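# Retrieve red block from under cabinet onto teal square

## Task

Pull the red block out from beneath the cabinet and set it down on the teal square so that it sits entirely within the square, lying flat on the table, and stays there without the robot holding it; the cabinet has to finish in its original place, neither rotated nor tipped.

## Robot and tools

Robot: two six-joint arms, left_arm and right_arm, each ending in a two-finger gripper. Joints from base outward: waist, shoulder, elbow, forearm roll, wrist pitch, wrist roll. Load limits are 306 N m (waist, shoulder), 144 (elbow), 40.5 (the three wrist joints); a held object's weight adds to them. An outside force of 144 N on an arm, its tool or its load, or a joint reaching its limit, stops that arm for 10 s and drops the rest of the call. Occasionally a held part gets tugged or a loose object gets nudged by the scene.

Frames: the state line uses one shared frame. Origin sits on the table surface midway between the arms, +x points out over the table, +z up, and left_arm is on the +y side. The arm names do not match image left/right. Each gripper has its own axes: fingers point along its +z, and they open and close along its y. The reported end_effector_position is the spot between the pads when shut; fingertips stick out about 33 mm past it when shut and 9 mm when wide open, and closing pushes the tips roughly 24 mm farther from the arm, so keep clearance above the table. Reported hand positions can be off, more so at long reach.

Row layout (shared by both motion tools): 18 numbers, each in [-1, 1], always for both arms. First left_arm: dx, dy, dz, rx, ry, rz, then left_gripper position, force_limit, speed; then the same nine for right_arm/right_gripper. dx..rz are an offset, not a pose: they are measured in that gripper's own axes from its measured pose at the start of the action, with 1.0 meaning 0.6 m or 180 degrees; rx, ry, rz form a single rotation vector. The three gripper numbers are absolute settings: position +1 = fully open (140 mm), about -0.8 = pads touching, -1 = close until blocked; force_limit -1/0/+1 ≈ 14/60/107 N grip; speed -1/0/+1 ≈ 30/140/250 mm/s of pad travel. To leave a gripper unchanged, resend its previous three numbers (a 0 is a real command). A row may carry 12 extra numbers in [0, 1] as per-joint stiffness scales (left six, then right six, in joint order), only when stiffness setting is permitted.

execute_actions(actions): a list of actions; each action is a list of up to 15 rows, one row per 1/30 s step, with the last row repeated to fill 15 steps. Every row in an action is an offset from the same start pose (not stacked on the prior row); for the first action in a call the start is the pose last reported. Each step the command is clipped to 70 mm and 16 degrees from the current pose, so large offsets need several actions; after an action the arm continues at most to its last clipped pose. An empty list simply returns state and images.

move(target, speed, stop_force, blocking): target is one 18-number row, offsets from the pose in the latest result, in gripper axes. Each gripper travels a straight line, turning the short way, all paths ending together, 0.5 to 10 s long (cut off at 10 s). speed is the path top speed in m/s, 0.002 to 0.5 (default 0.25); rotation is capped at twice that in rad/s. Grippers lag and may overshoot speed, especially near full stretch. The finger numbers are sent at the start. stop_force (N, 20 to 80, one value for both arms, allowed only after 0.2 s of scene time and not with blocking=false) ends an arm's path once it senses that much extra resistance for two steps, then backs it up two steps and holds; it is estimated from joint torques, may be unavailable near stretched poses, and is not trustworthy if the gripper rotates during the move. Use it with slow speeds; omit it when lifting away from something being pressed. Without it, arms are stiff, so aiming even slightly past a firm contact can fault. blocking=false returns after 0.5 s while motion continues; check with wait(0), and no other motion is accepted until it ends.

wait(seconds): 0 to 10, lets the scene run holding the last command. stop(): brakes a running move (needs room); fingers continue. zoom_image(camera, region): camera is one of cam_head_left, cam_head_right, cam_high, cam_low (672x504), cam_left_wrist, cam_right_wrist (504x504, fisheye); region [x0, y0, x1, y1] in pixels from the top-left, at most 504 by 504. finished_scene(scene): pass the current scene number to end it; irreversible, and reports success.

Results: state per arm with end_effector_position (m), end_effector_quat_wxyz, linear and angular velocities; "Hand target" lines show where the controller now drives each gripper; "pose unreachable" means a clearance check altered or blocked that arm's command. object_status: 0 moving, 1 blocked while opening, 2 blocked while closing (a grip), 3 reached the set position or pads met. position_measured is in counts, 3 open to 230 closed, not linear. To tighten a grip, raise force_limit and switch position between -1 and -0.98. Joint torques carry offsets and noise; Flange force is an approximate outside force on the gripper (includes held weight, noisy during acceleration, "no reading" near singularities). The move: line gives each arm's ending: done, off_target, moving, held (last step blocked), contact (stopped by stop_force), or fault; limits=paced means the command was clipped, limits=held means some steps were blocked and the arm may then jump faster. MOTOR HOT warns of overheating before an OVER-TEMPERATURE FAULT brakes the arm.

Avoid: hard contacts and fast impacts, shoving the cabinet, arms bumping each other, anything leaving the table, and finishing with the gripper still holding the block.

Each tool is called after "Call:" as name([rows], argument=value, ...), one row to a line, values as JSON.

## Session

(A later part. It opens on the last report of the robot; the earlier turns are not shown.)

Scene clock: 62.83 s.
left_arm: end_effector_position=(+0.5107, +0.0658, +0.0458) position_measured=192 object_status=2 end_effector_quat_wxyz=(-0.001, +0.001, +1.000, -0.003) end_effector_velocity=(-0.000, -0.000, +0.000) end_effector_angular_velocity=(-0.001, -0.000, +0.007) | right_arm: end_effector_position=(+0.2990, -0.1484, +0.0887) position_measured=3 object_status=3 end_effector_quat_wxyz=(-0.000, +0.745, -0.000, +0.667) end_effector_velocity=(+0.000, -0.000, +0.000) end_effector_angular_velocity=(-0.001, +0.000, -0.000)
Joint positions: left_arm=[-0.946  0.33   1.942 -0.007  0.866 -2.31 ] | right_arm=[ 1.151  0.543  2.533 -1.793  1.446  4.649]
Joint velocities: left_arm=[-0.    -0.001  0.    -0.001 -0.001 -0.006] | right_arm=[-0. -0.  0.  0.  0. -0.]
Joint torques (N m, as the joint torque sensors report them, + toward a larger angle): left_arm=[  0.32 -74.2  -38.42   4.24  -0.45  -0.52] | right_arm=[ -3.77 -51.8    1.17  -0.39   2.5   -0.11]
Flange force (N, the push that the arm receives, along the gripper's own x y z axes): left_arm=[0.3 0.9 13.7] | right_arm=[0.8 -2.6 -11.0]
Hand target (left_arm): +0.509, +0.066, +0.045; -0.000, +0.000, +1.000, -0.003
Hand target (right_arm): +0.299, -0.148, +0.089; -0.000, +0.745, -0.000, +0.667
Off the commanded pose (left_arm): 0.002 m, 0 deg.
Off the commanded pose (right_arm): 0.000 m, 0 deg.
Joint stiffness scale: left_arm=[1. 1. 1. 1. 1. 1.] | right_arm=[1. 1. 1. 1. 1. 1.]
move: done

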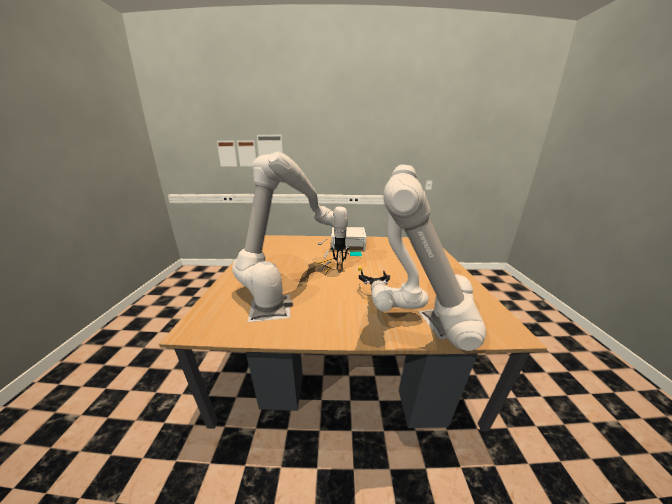

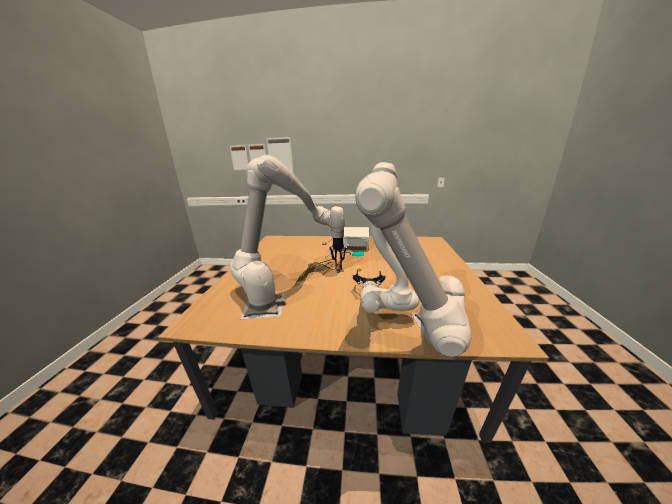

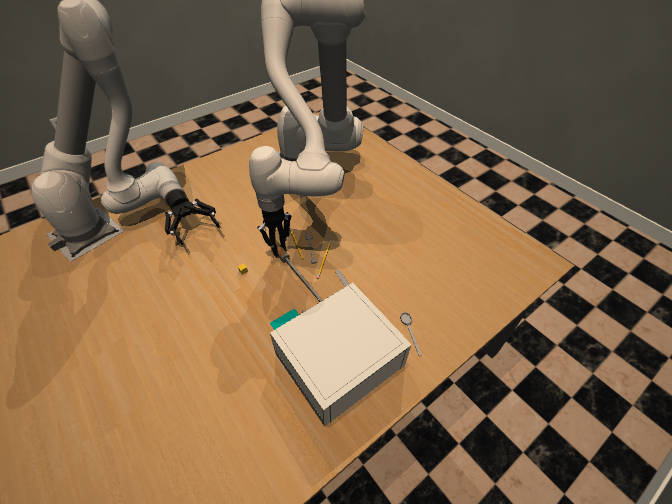

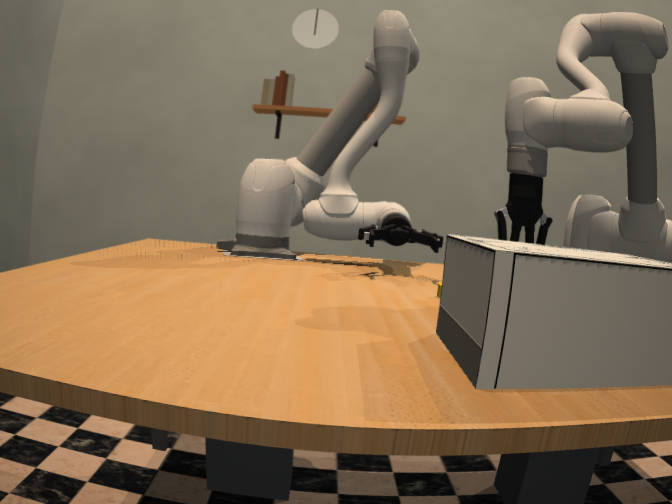

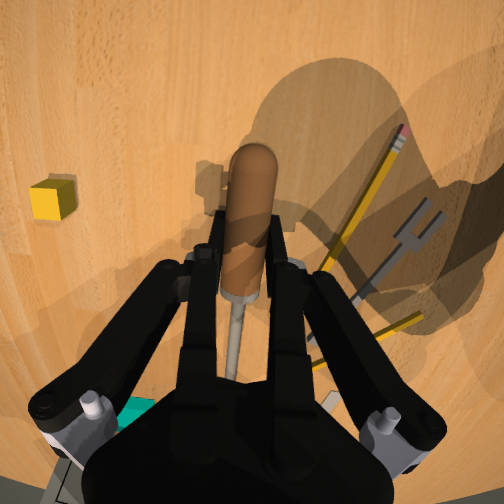

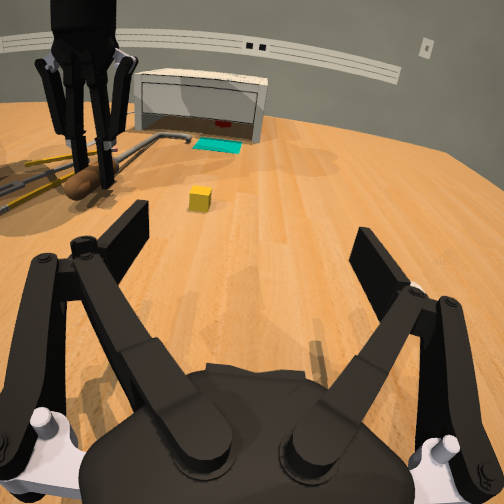

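Call:
move(target=[-0.28,0.005,0,0,0,0,-1,1,-0.4,-0.042,0,0.004,0,0,0,1,0,0], speed=0.08)

Call:
zoom_image(camera="cam_right_wrist", region=[120, 70, 280, 170])

Scene clock: 68.87 s.
left_arm: end_effector_position=(+0.6769, +0.0683, +0.0447) position_measured=192 object_status=2 end_effector_quat_wxyz=(-0.000, +0.001, +1.000, -0.003) end_effector_velocity=(+0.000, +0.001, -0.001) end_effector_angular_velocity=(+0.002, +0.002, +0.000) | right_arm: end_effector_position=(+0.2984, -0.1514, +0.0618) position_measured=3 object_status=3 end_effector_quat_wxyz=(+0.003, +0.747, +0.000, +0.664) end_effector_velocity=(-0.000, +0.000, -0.000) end_effector_angular_velocity=(+0.000, -0.000, +0.000)
Joint positions: left_arm=[-0.794  0.508  1.666 -0.007  0.965 -2.16 ] | right_arm=[ 1.151  0.612  2.531 -1.796  1.454  4.709]
Joint velocities: left_arm=[ 0.     0.001 -0.001  0.001  0.002 -0.   ] | right_arm=[ 0.  0. -0. -0.  0.  0.]
Joint torques (N m, as the joint torque sensors report them, + toward a larger angle): left_arm=[  1.45 -94.65 -41.44   4.31  -0.66   0.22] | right_arm=[ -2.74 -56.37   4.36  -0.07   2.54  -0.34]
Flange force (N, the push that the arm receives, along the gripper's own x y z axes): left_arm=[3.0 -0.7 12.7] | right_arm=[-3.7 -2.3 -7.2]
Hand target (left_arm): +0.679, +0.069, +0.045; -0.000, +0.001, +1.000, -0.003
Hand target (right_arm): +0.299, -0.148, +0.063; -0.000, +0.745, -0.000, +0.667
Off the commanded pose (left_arm): 0.002 m, 0 deg.
Off the commanded pose (right_arm): 0.003 m, 1 deg.
Joint stiffness scale: left_arm=[1. 1. 1. 1. 1. 1.] | right_arm=[1. 1. 1. 1. 1. 1.]
move: done

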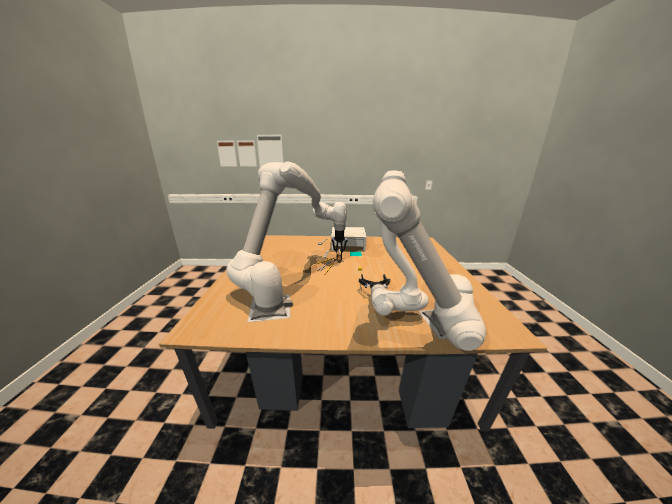

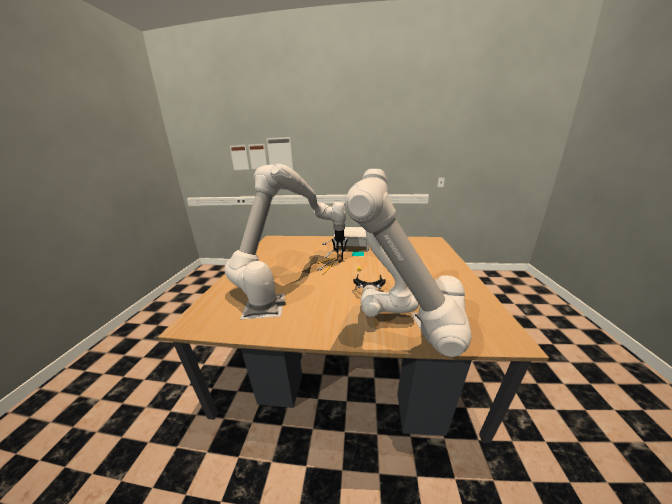

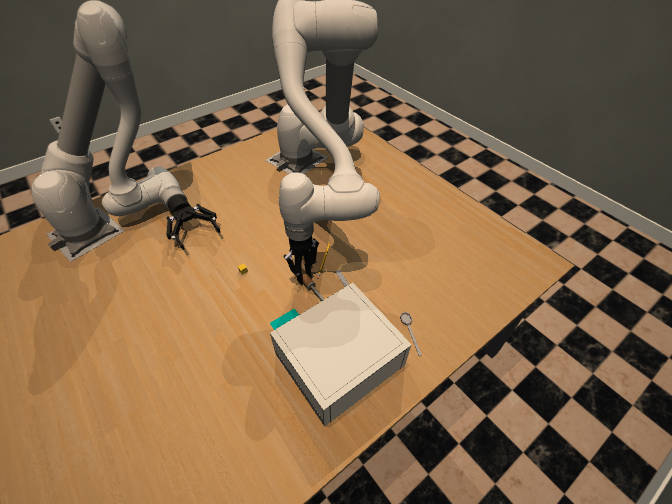

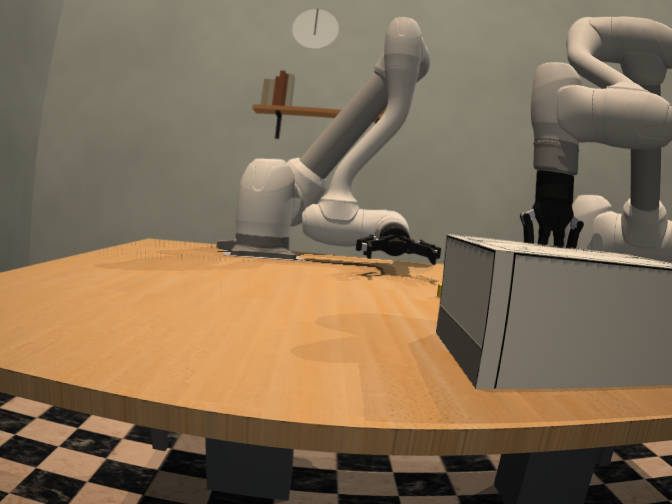

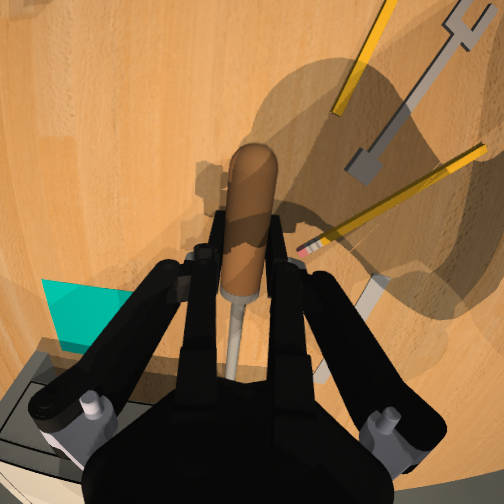

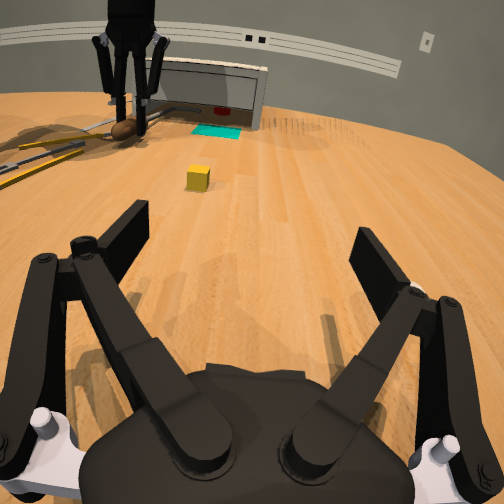

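Region (120, 70, 280, 170) of cam_right_wrist's 504x504 image, scaled by 3.150, with more detail than that image has; it fills the top 315 rows of this view, and the rest is white.

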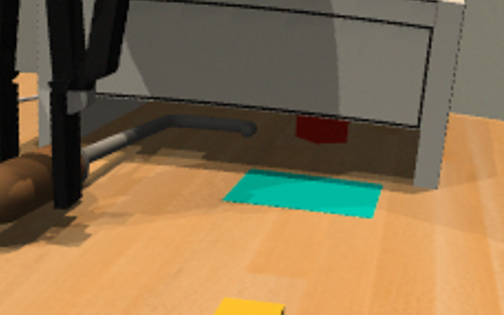

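Call:
move(target=[-0.16,-0.01,-0.002,0,0,0,-1,1,-0.4,0,0,0,0,0,0,1,0,0], speed=0.06)

Call:
move(target=[0,-0.15,0.001,0,0,0,-1,1,-0.4,0,0,0,0,0,0,1,0,0], speed=0.06)

Call:
zoom_image(camera="cam_right_wrist", region=[120, 70, 280, 170])

Scene clock: 76.67 s.
left_arm: end_effector_position=(+0.7711, +0.0617, +0.0450) position_measured=192 object_status=2 end_effector_quat_wxyz=(+0.000, +0.000, +1.000, -0.003) end_effector_velocity=(+0.000, -0.000, +0.000) end_effector_angular_velocity=(-0.000, +0.001, +0.001) | right_arm: end_effector_position=(+0.2984, -0.1514, +0.0618) position_measured=3 object_status=3 end_effector_quat_wxyz=(+0.003, +0.747, +0.000, +0.664) end_effector_velocity=(+0.000, +0.000, +0.000) end_effector_angular_velocity=(+0.002, -0.000, -0.000)
Joint positions: left_arm=[-0.739  0.624  1.468 -0.007  1.046 -2.106] | right_arm=[ 1.151  0.612  2.531 -1.796  1.454  4.709]
Joint velocities: left_arm=[ 0.     0.001 -0.002 -0.001  0.001 -0.001] | right_arm=[ 0.    -0.    -0.001 -0.     0.     0.001]
Joint torques (N m, as the joint torque sensors report them, + toward a larger angle): left_arm=[   0.6  -104.72  -42.95    5.1    -0.25    0.77] | right_arm=[ -4.51 -55.29   3.87  -0.11   2.52   0.05]
Flange force (N, the push that the arm receives, along the gripper's own x y z axes): left_arm=[5.4 1.1 10.4] | right_arm=[0.1 -3.3 -12.8]
Hand target (left_arm): +0.773, +0.062, +0.046; -0.000, +0.001, +1.000, -0.003
Hand target (right_arm): +0.298, -0.151, +0.062; +0.003, +0.747, +0.000, +0.664
Off the commanded pose (left_arm): 0.002 m, 0 deg.
Off the commanded pose (right_arm): 0.000 m, 0 deg.
Joint stiffness scale: left_arm=[1. 1. 1. 1. 1. 1.] | right_arm=[1. 1. 1. 1. 1. 1.]
move: done

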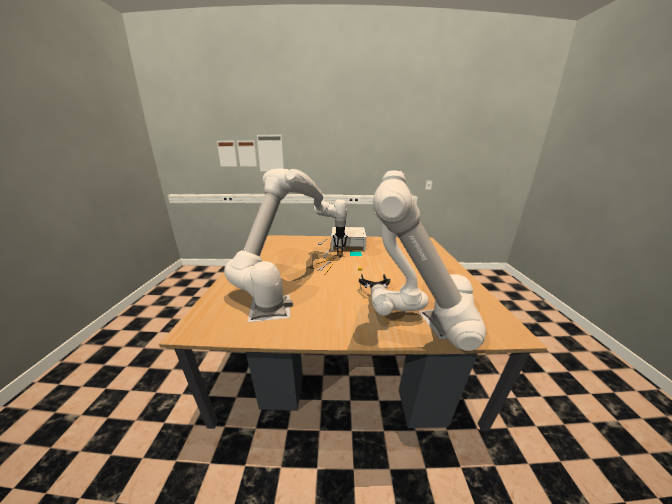

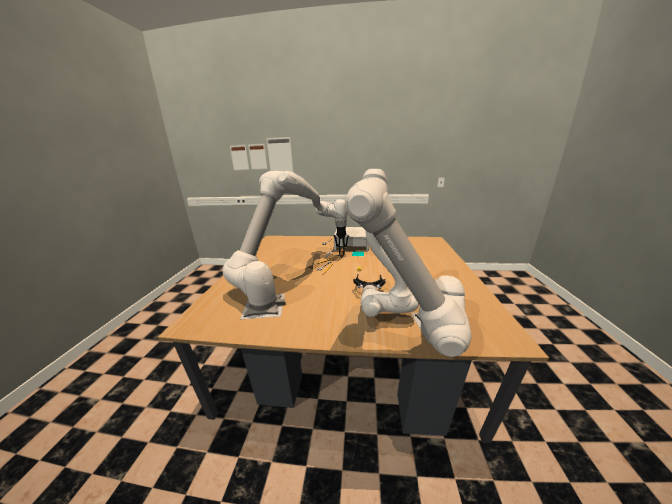

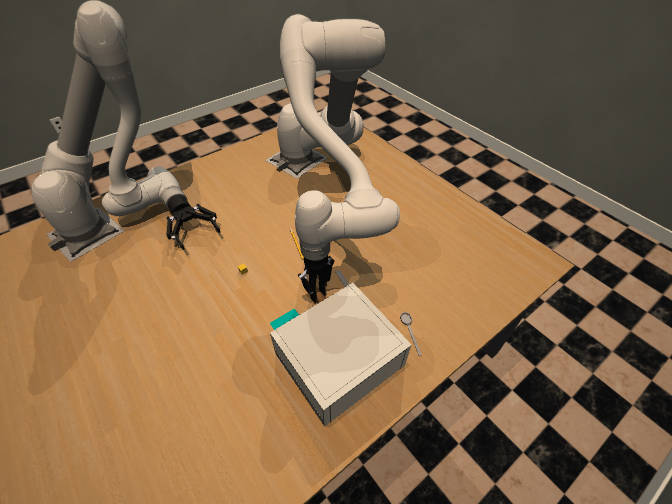

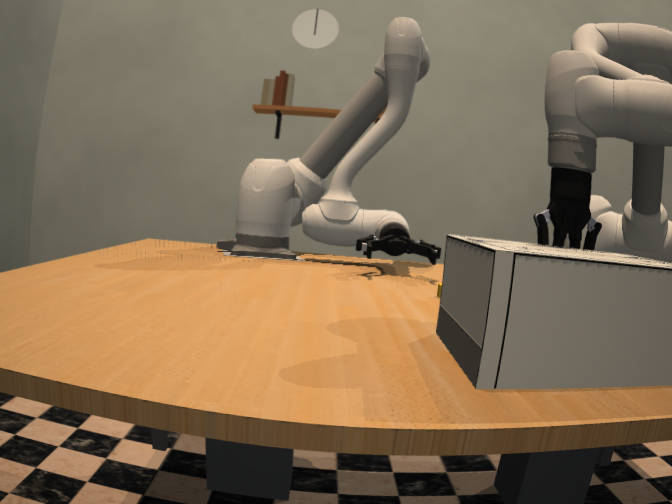

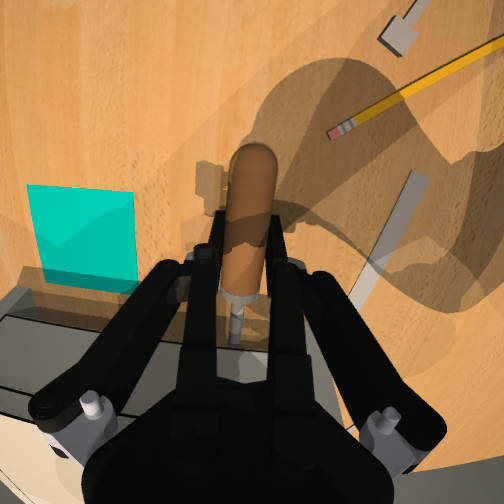

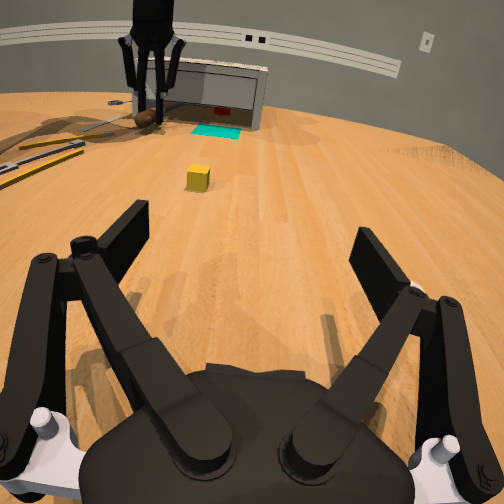

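Scene clock: 78.47 s.
left_arm: end_effector_position=(+0.7707, -0.0266, +0.0442) position_measured=192 object_status=2 end_effector_quat_wxyz=(+0.000, +0.001, +1.000, -0.004) end_effector_velocity=(+0.000, -0.000, +0.000) end_effector_angular_velocity=(+0.001, +0.000, +0.002) | right_arm: end_effector_position=(+0.2984, -0.1514, +0.0618) position_measured=3 object_status=3 end_effector_quat_wxyz=(+0.003, +0.747, +0.000, +0.664) end_effector_velocity=(-0.000, +0.000, -0.000) end_effector_angular_velocity=(-0.001, +0.000, +0.000)
Joint positions: left_arm=[-0.823  0.689  1.354 -0.007  1.094 -2.19 ] | right_arm=[ 1.151  0.612  2.531 -1.796  1.454  4.709]
Joint velocities: left_arm=[ 0.     0.001 -0.002  0.     0.001 -0.002] | right_arm=[ 0.     0.    -0.    -0.     0.    -0.001]
Joint torques (N m, as the joint torque sensors report them, + toward a larger angle): left_arm=[   4.5  -115.53  -42.12    4.75   -0.82    0.29] | right_arm=[ -3.75 -55.04   3.98   0.09   2.37  -0.04]
Flange force (N, the push that the arm receives, along the gripper's own x y z axes): left_arm=[-2.0 -7.4 12.0] | right_arm=[0.5 -2.5 -10.1]
Hand target (left_arm): +0.771, -0.028, +0.045; -0.000, +0.000, +1.000, -0.003
Hand target (right_arm): +0.298, -0.151, +0.062; +0.003, +0.747, +0.000, +0.664
Off the commanded pose (left_arm): 0.002 m, 0 deg.
Off the commanded pose (right_arm): 0.000 m, 0 deg.
Joint stiffness scale: left_arm=[1. 1. 1. 1. 1. 1.] | right_arm=[1. 1. 1. 1. 1. 1.]
move: done

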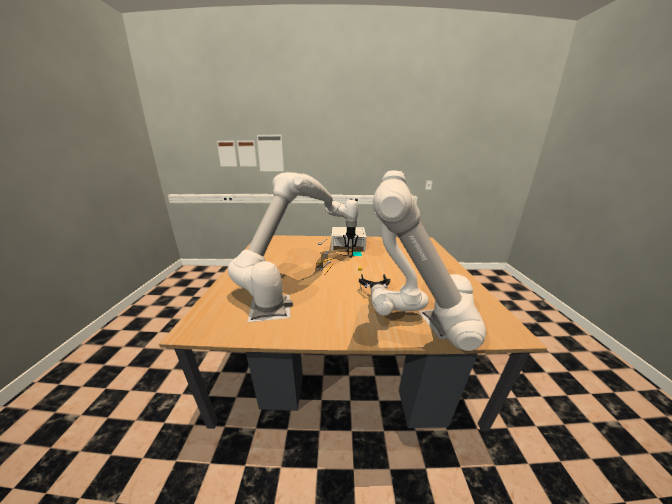

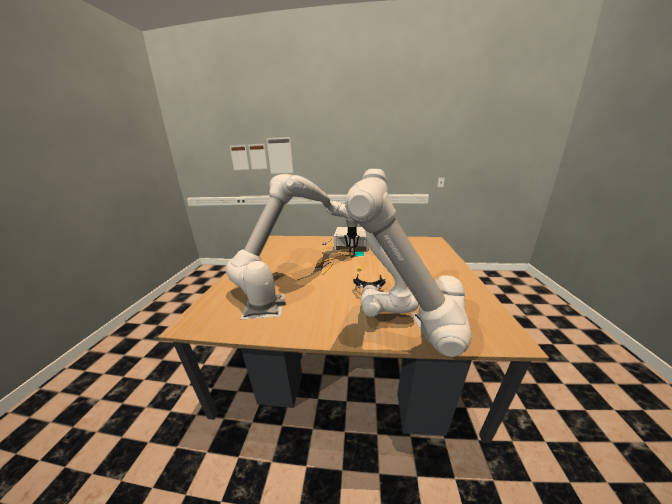

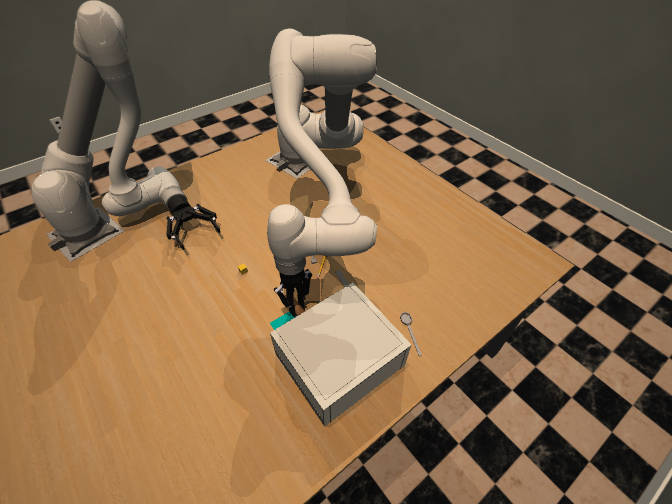

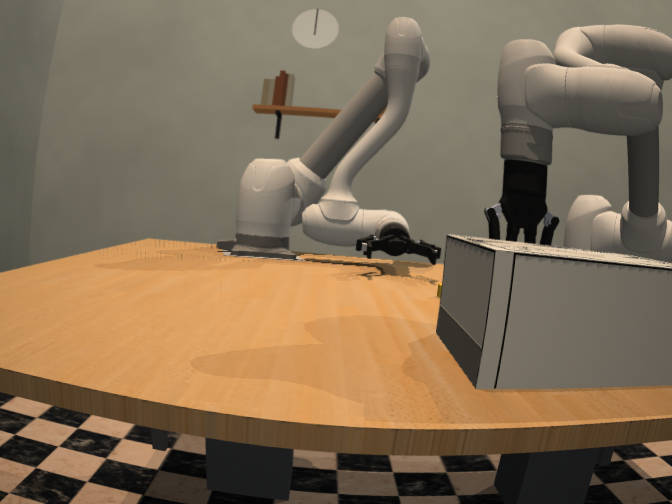

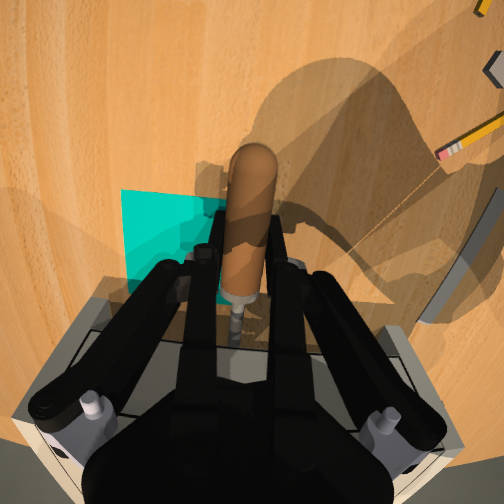

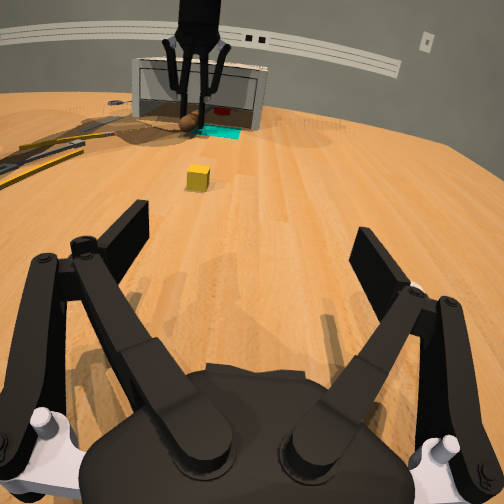

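Region (120, 70, 280, 170) of cam_right_wrist's 504x504 image, scaled by 3.150, with more detail than that image has; it fills the top 315 rows of this view, and the rest is white.

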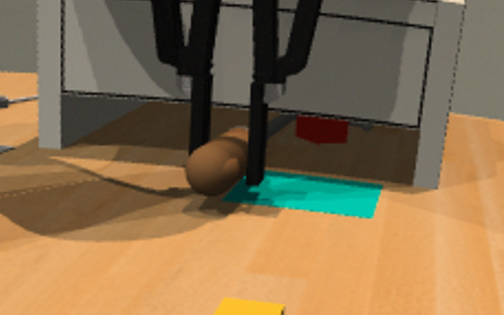

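Call:
move(target=[0.36,0.028,0,0,0,0.039,-1,1,-0.4,0.25,0,-0.05,0,0,0,1,0,0], speed=0.08)

Call:
zoom_image(camera="cam_right_wrist", region=[120, 110, 300, 250])

Scene clock: 87.73 s.
left_arm: end_effector_position=(+0.5566, -0.0100, +0.0450) position_measured=192 object_status=2 end_effector_quat_wxyz=(+0.000, +0.062, +0.998, -0.003) end_effector_velocity=(-0.000, -0.001, +0.000) end_effector_angular_velocity=(-0.002, -0.001, +0.001) | right_arm: end_effector_position=(+0.2869, -0.1524, +0.2154) position_measured=3 object_status=3 end_effector_quat_wxyz=(+0.004, +0.745, -0.001, +0.667) end_effector_velocity=(+0.000, -0.000, +0.000) end_effector_angular_velocity=(-0.003, +0.001, -0.000)
Joint positions: left_arm=[-0.98   0.441  1.773 -0.007  0.922 -2.222] | right_arm=[ 1.183  0.197  2.516 -1.698  1.391  4.28 ]
Joint velocities: left_arm=[-0.001 -0.001  0.001 -0.001 -0.001 -0.001] | right_arm=[-0.    -0.001 -0.     0.001 -0.001 -0.004]
Joint torques (N m, as the joint torque sensors report them, + toward a larger angle): left_arm=[  2.07 -87.79 -37.6    4.13  -0.41   0.8 ] | right_arm=[ -3.31 -33.99 -12.82  -0.96   1.79  -0.4 ]
Flange force (N, the push that the arm receives, along the gripper's own x y z axes): left_arm=[-1.7 -6.0 12.4] | right_arm=[-1.9 -3.2 -8.6]
Hand target (left_arm): +0.555, -0.010, +0.044; +0.000, +0.062, +0.998, -0.004
Hand target (right_arm): +0.286, -0.151, +0.215; +0.003, +0.747, -0.000, +0.665
Off the commanded pose (left_arm): 0.002 m, 0 deg.
Off the commanded pose (right_arm): 0.002 m, 0 deg.
Joint stiffness scale: left_arm=[1. 1. 1. 1. 1. 1.] | right_arm=[1. 1. 1. 1. 1. 1.]
move: done

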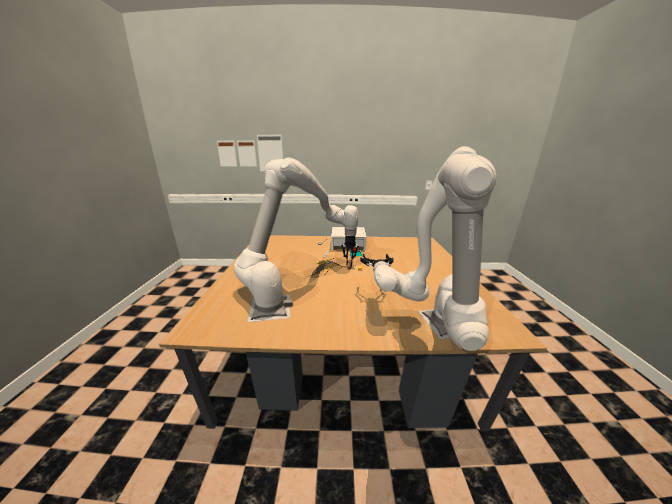

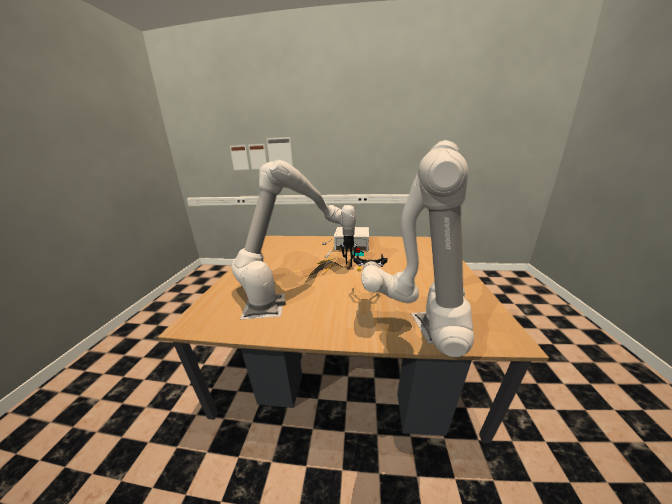

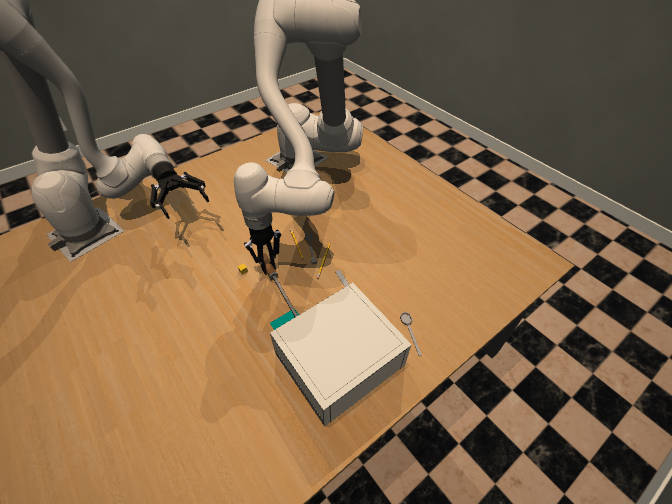

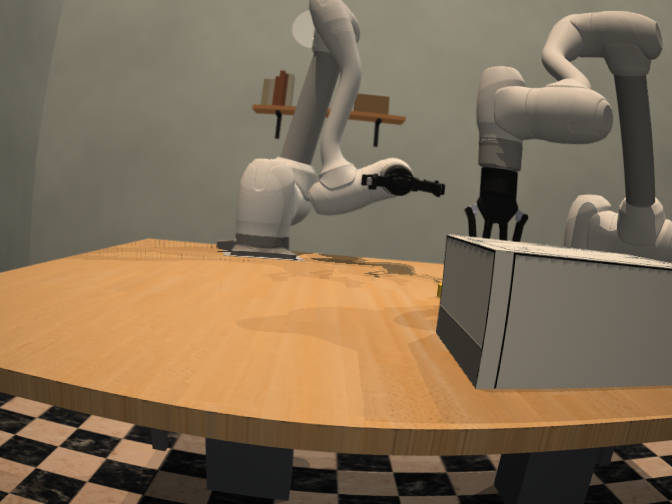

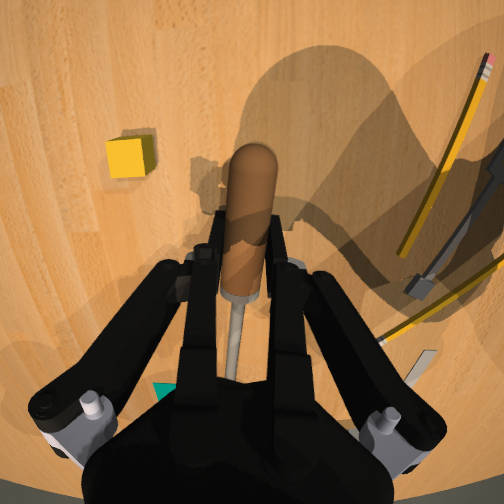

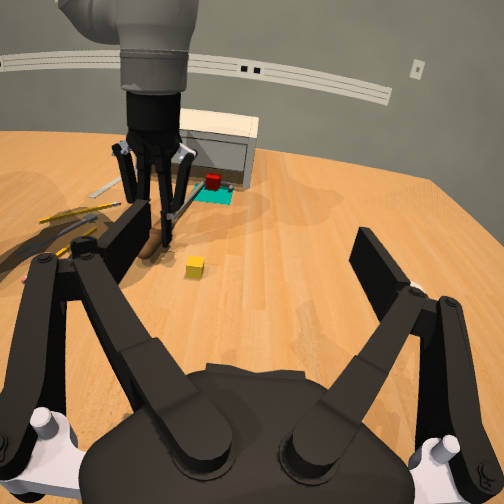

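Region (120, 110, 300, 250) of cam_right_wrist's 504x504 image, scaled by 2.800, with more detail than that image has.

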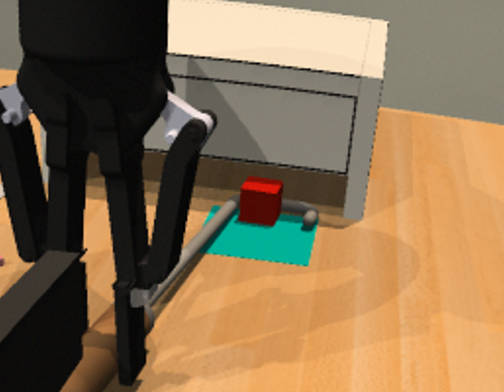

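Call:
move(target=[0.07,-0.016,0,0,0,0,-1,1,-0.4,0,0,0,0,0,0,1,0,0], speed=0.05)

Call:
zoom_image(camera="cam_right_wrist", region=[160, 150, 280, 230])

Scene clock: 92.00 s.
left_arm: end_effector_position=(+0.5156, -0.0147, +0.0458) position_measured=192 object_status=2 end_effector_quat_wxyz=(-0.000, +0.063, +0.998, -0.003) end_effector_velocity=(-0.001, -0.000, +0.000) end_effector_angular_velocity=(-0.001, -0.000, +0.002) | right_arm: end_effector_position=(+0.2869, -0.1524, +0.2154) position_measured=3 object_status=3 end_effector_quat_wxyz=(+0.004, +0.745, -0.001, +0.667) end_effector_velocity=(+0.000, -0.000, -0.000) end_effector_angular_velocity=(+0.001, -0.000, -0.000)
Joint positions: left_arm=[-1.027  0.406  1.827 -0.007  0.904 -2.268] | right_arm=[ 1.183  0.197  2.516 -1.698  1.391  4.279]
Joint velocities: left_arm=[-0.001 -0.001  0.001 -0.    -0.001 -0.003] | right_arm=[-0.     0.     0.     0.     0.     0.001]
Joint torques (N m, as the joint torque sensors report them, + toward a larger angle): left_arm=[  3.04 -85.45 -39.5    4.12  -0.12   0.73] | right_arm=[ -2.04 -34.31 -12.28  -1.28   2.14  -0.07]
Flange force (N, the push that the arm receives, along the gripper's own x y z axes): left_arm=[1.8 -5.3 16.4] | right_arm=[-0.5 -4.2 -5.6]
Hand target (left_arm): +0.514, -0.014, +0.045; -0.000, +0.062, +0.998, -0.004
Hand target (right_arm): +0.287, -0.152, +0.215; +0.004, +0.745, -0.001, +0.667
Off the commanded pose (left_arm): 0.002 m, 0 deg.
Off the commanded pose (right_arm): 0.000 m, 0 deg.
Joint stiffness scale: left_arm=[1. 1. 1. 1. 1. 1.] | right_arm=[1. 1. 1. 1. 1. 1.]
move: done

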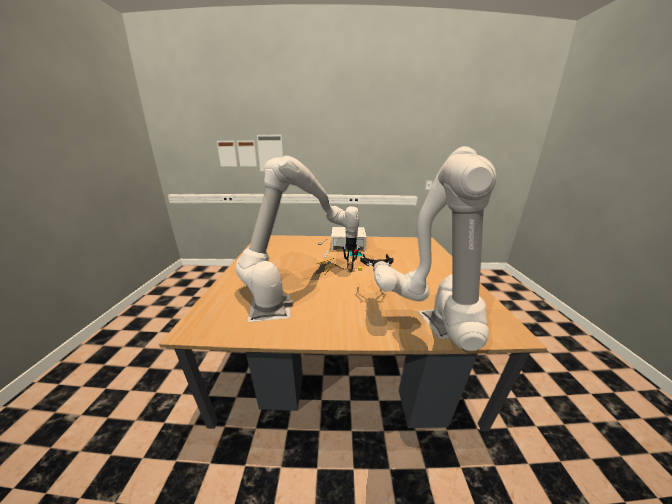

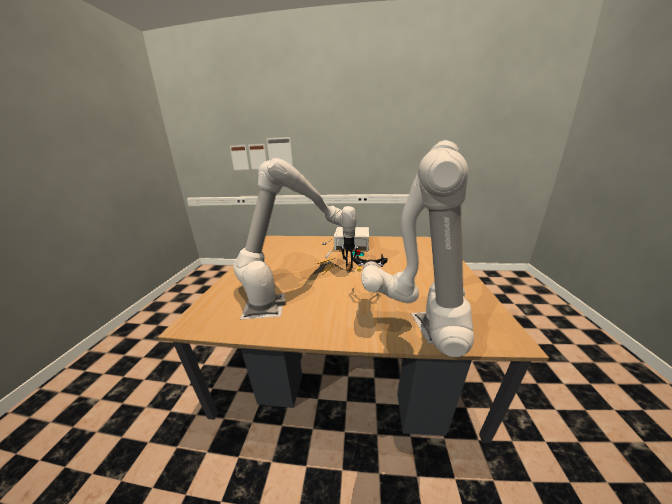

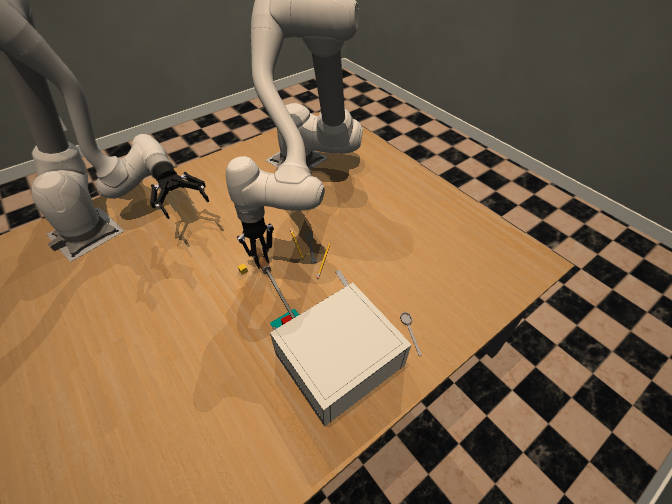

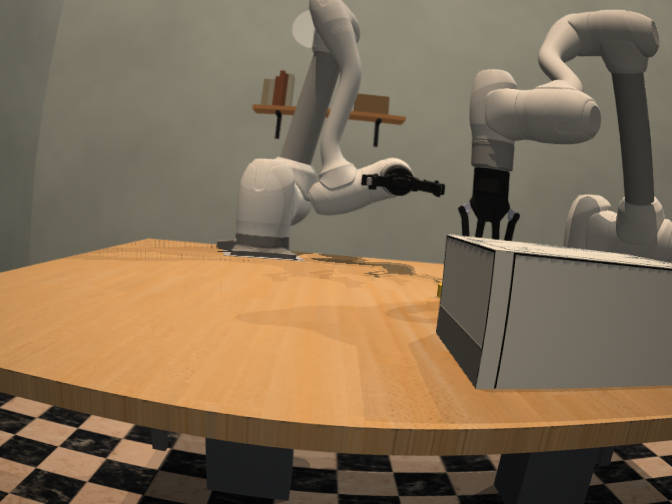

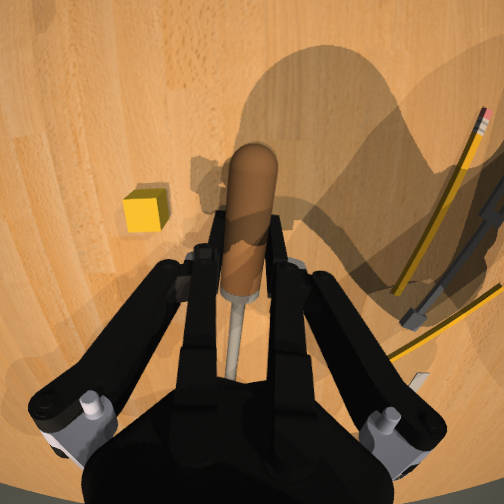

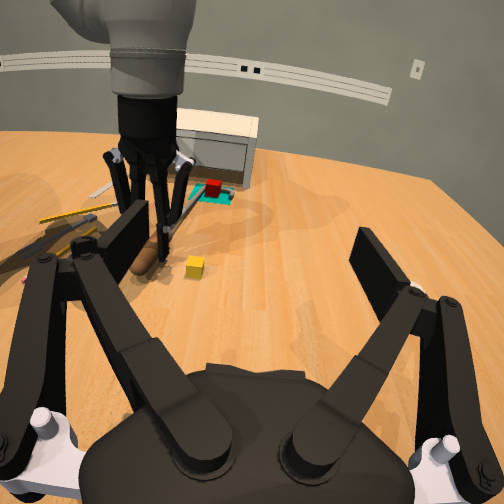

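Region (160, 150, 280, 230) of cam_right_wrist's 504x504 image, scaled by 4.200, with more detail than that image has.

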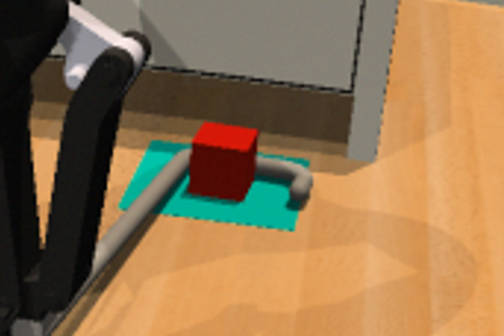

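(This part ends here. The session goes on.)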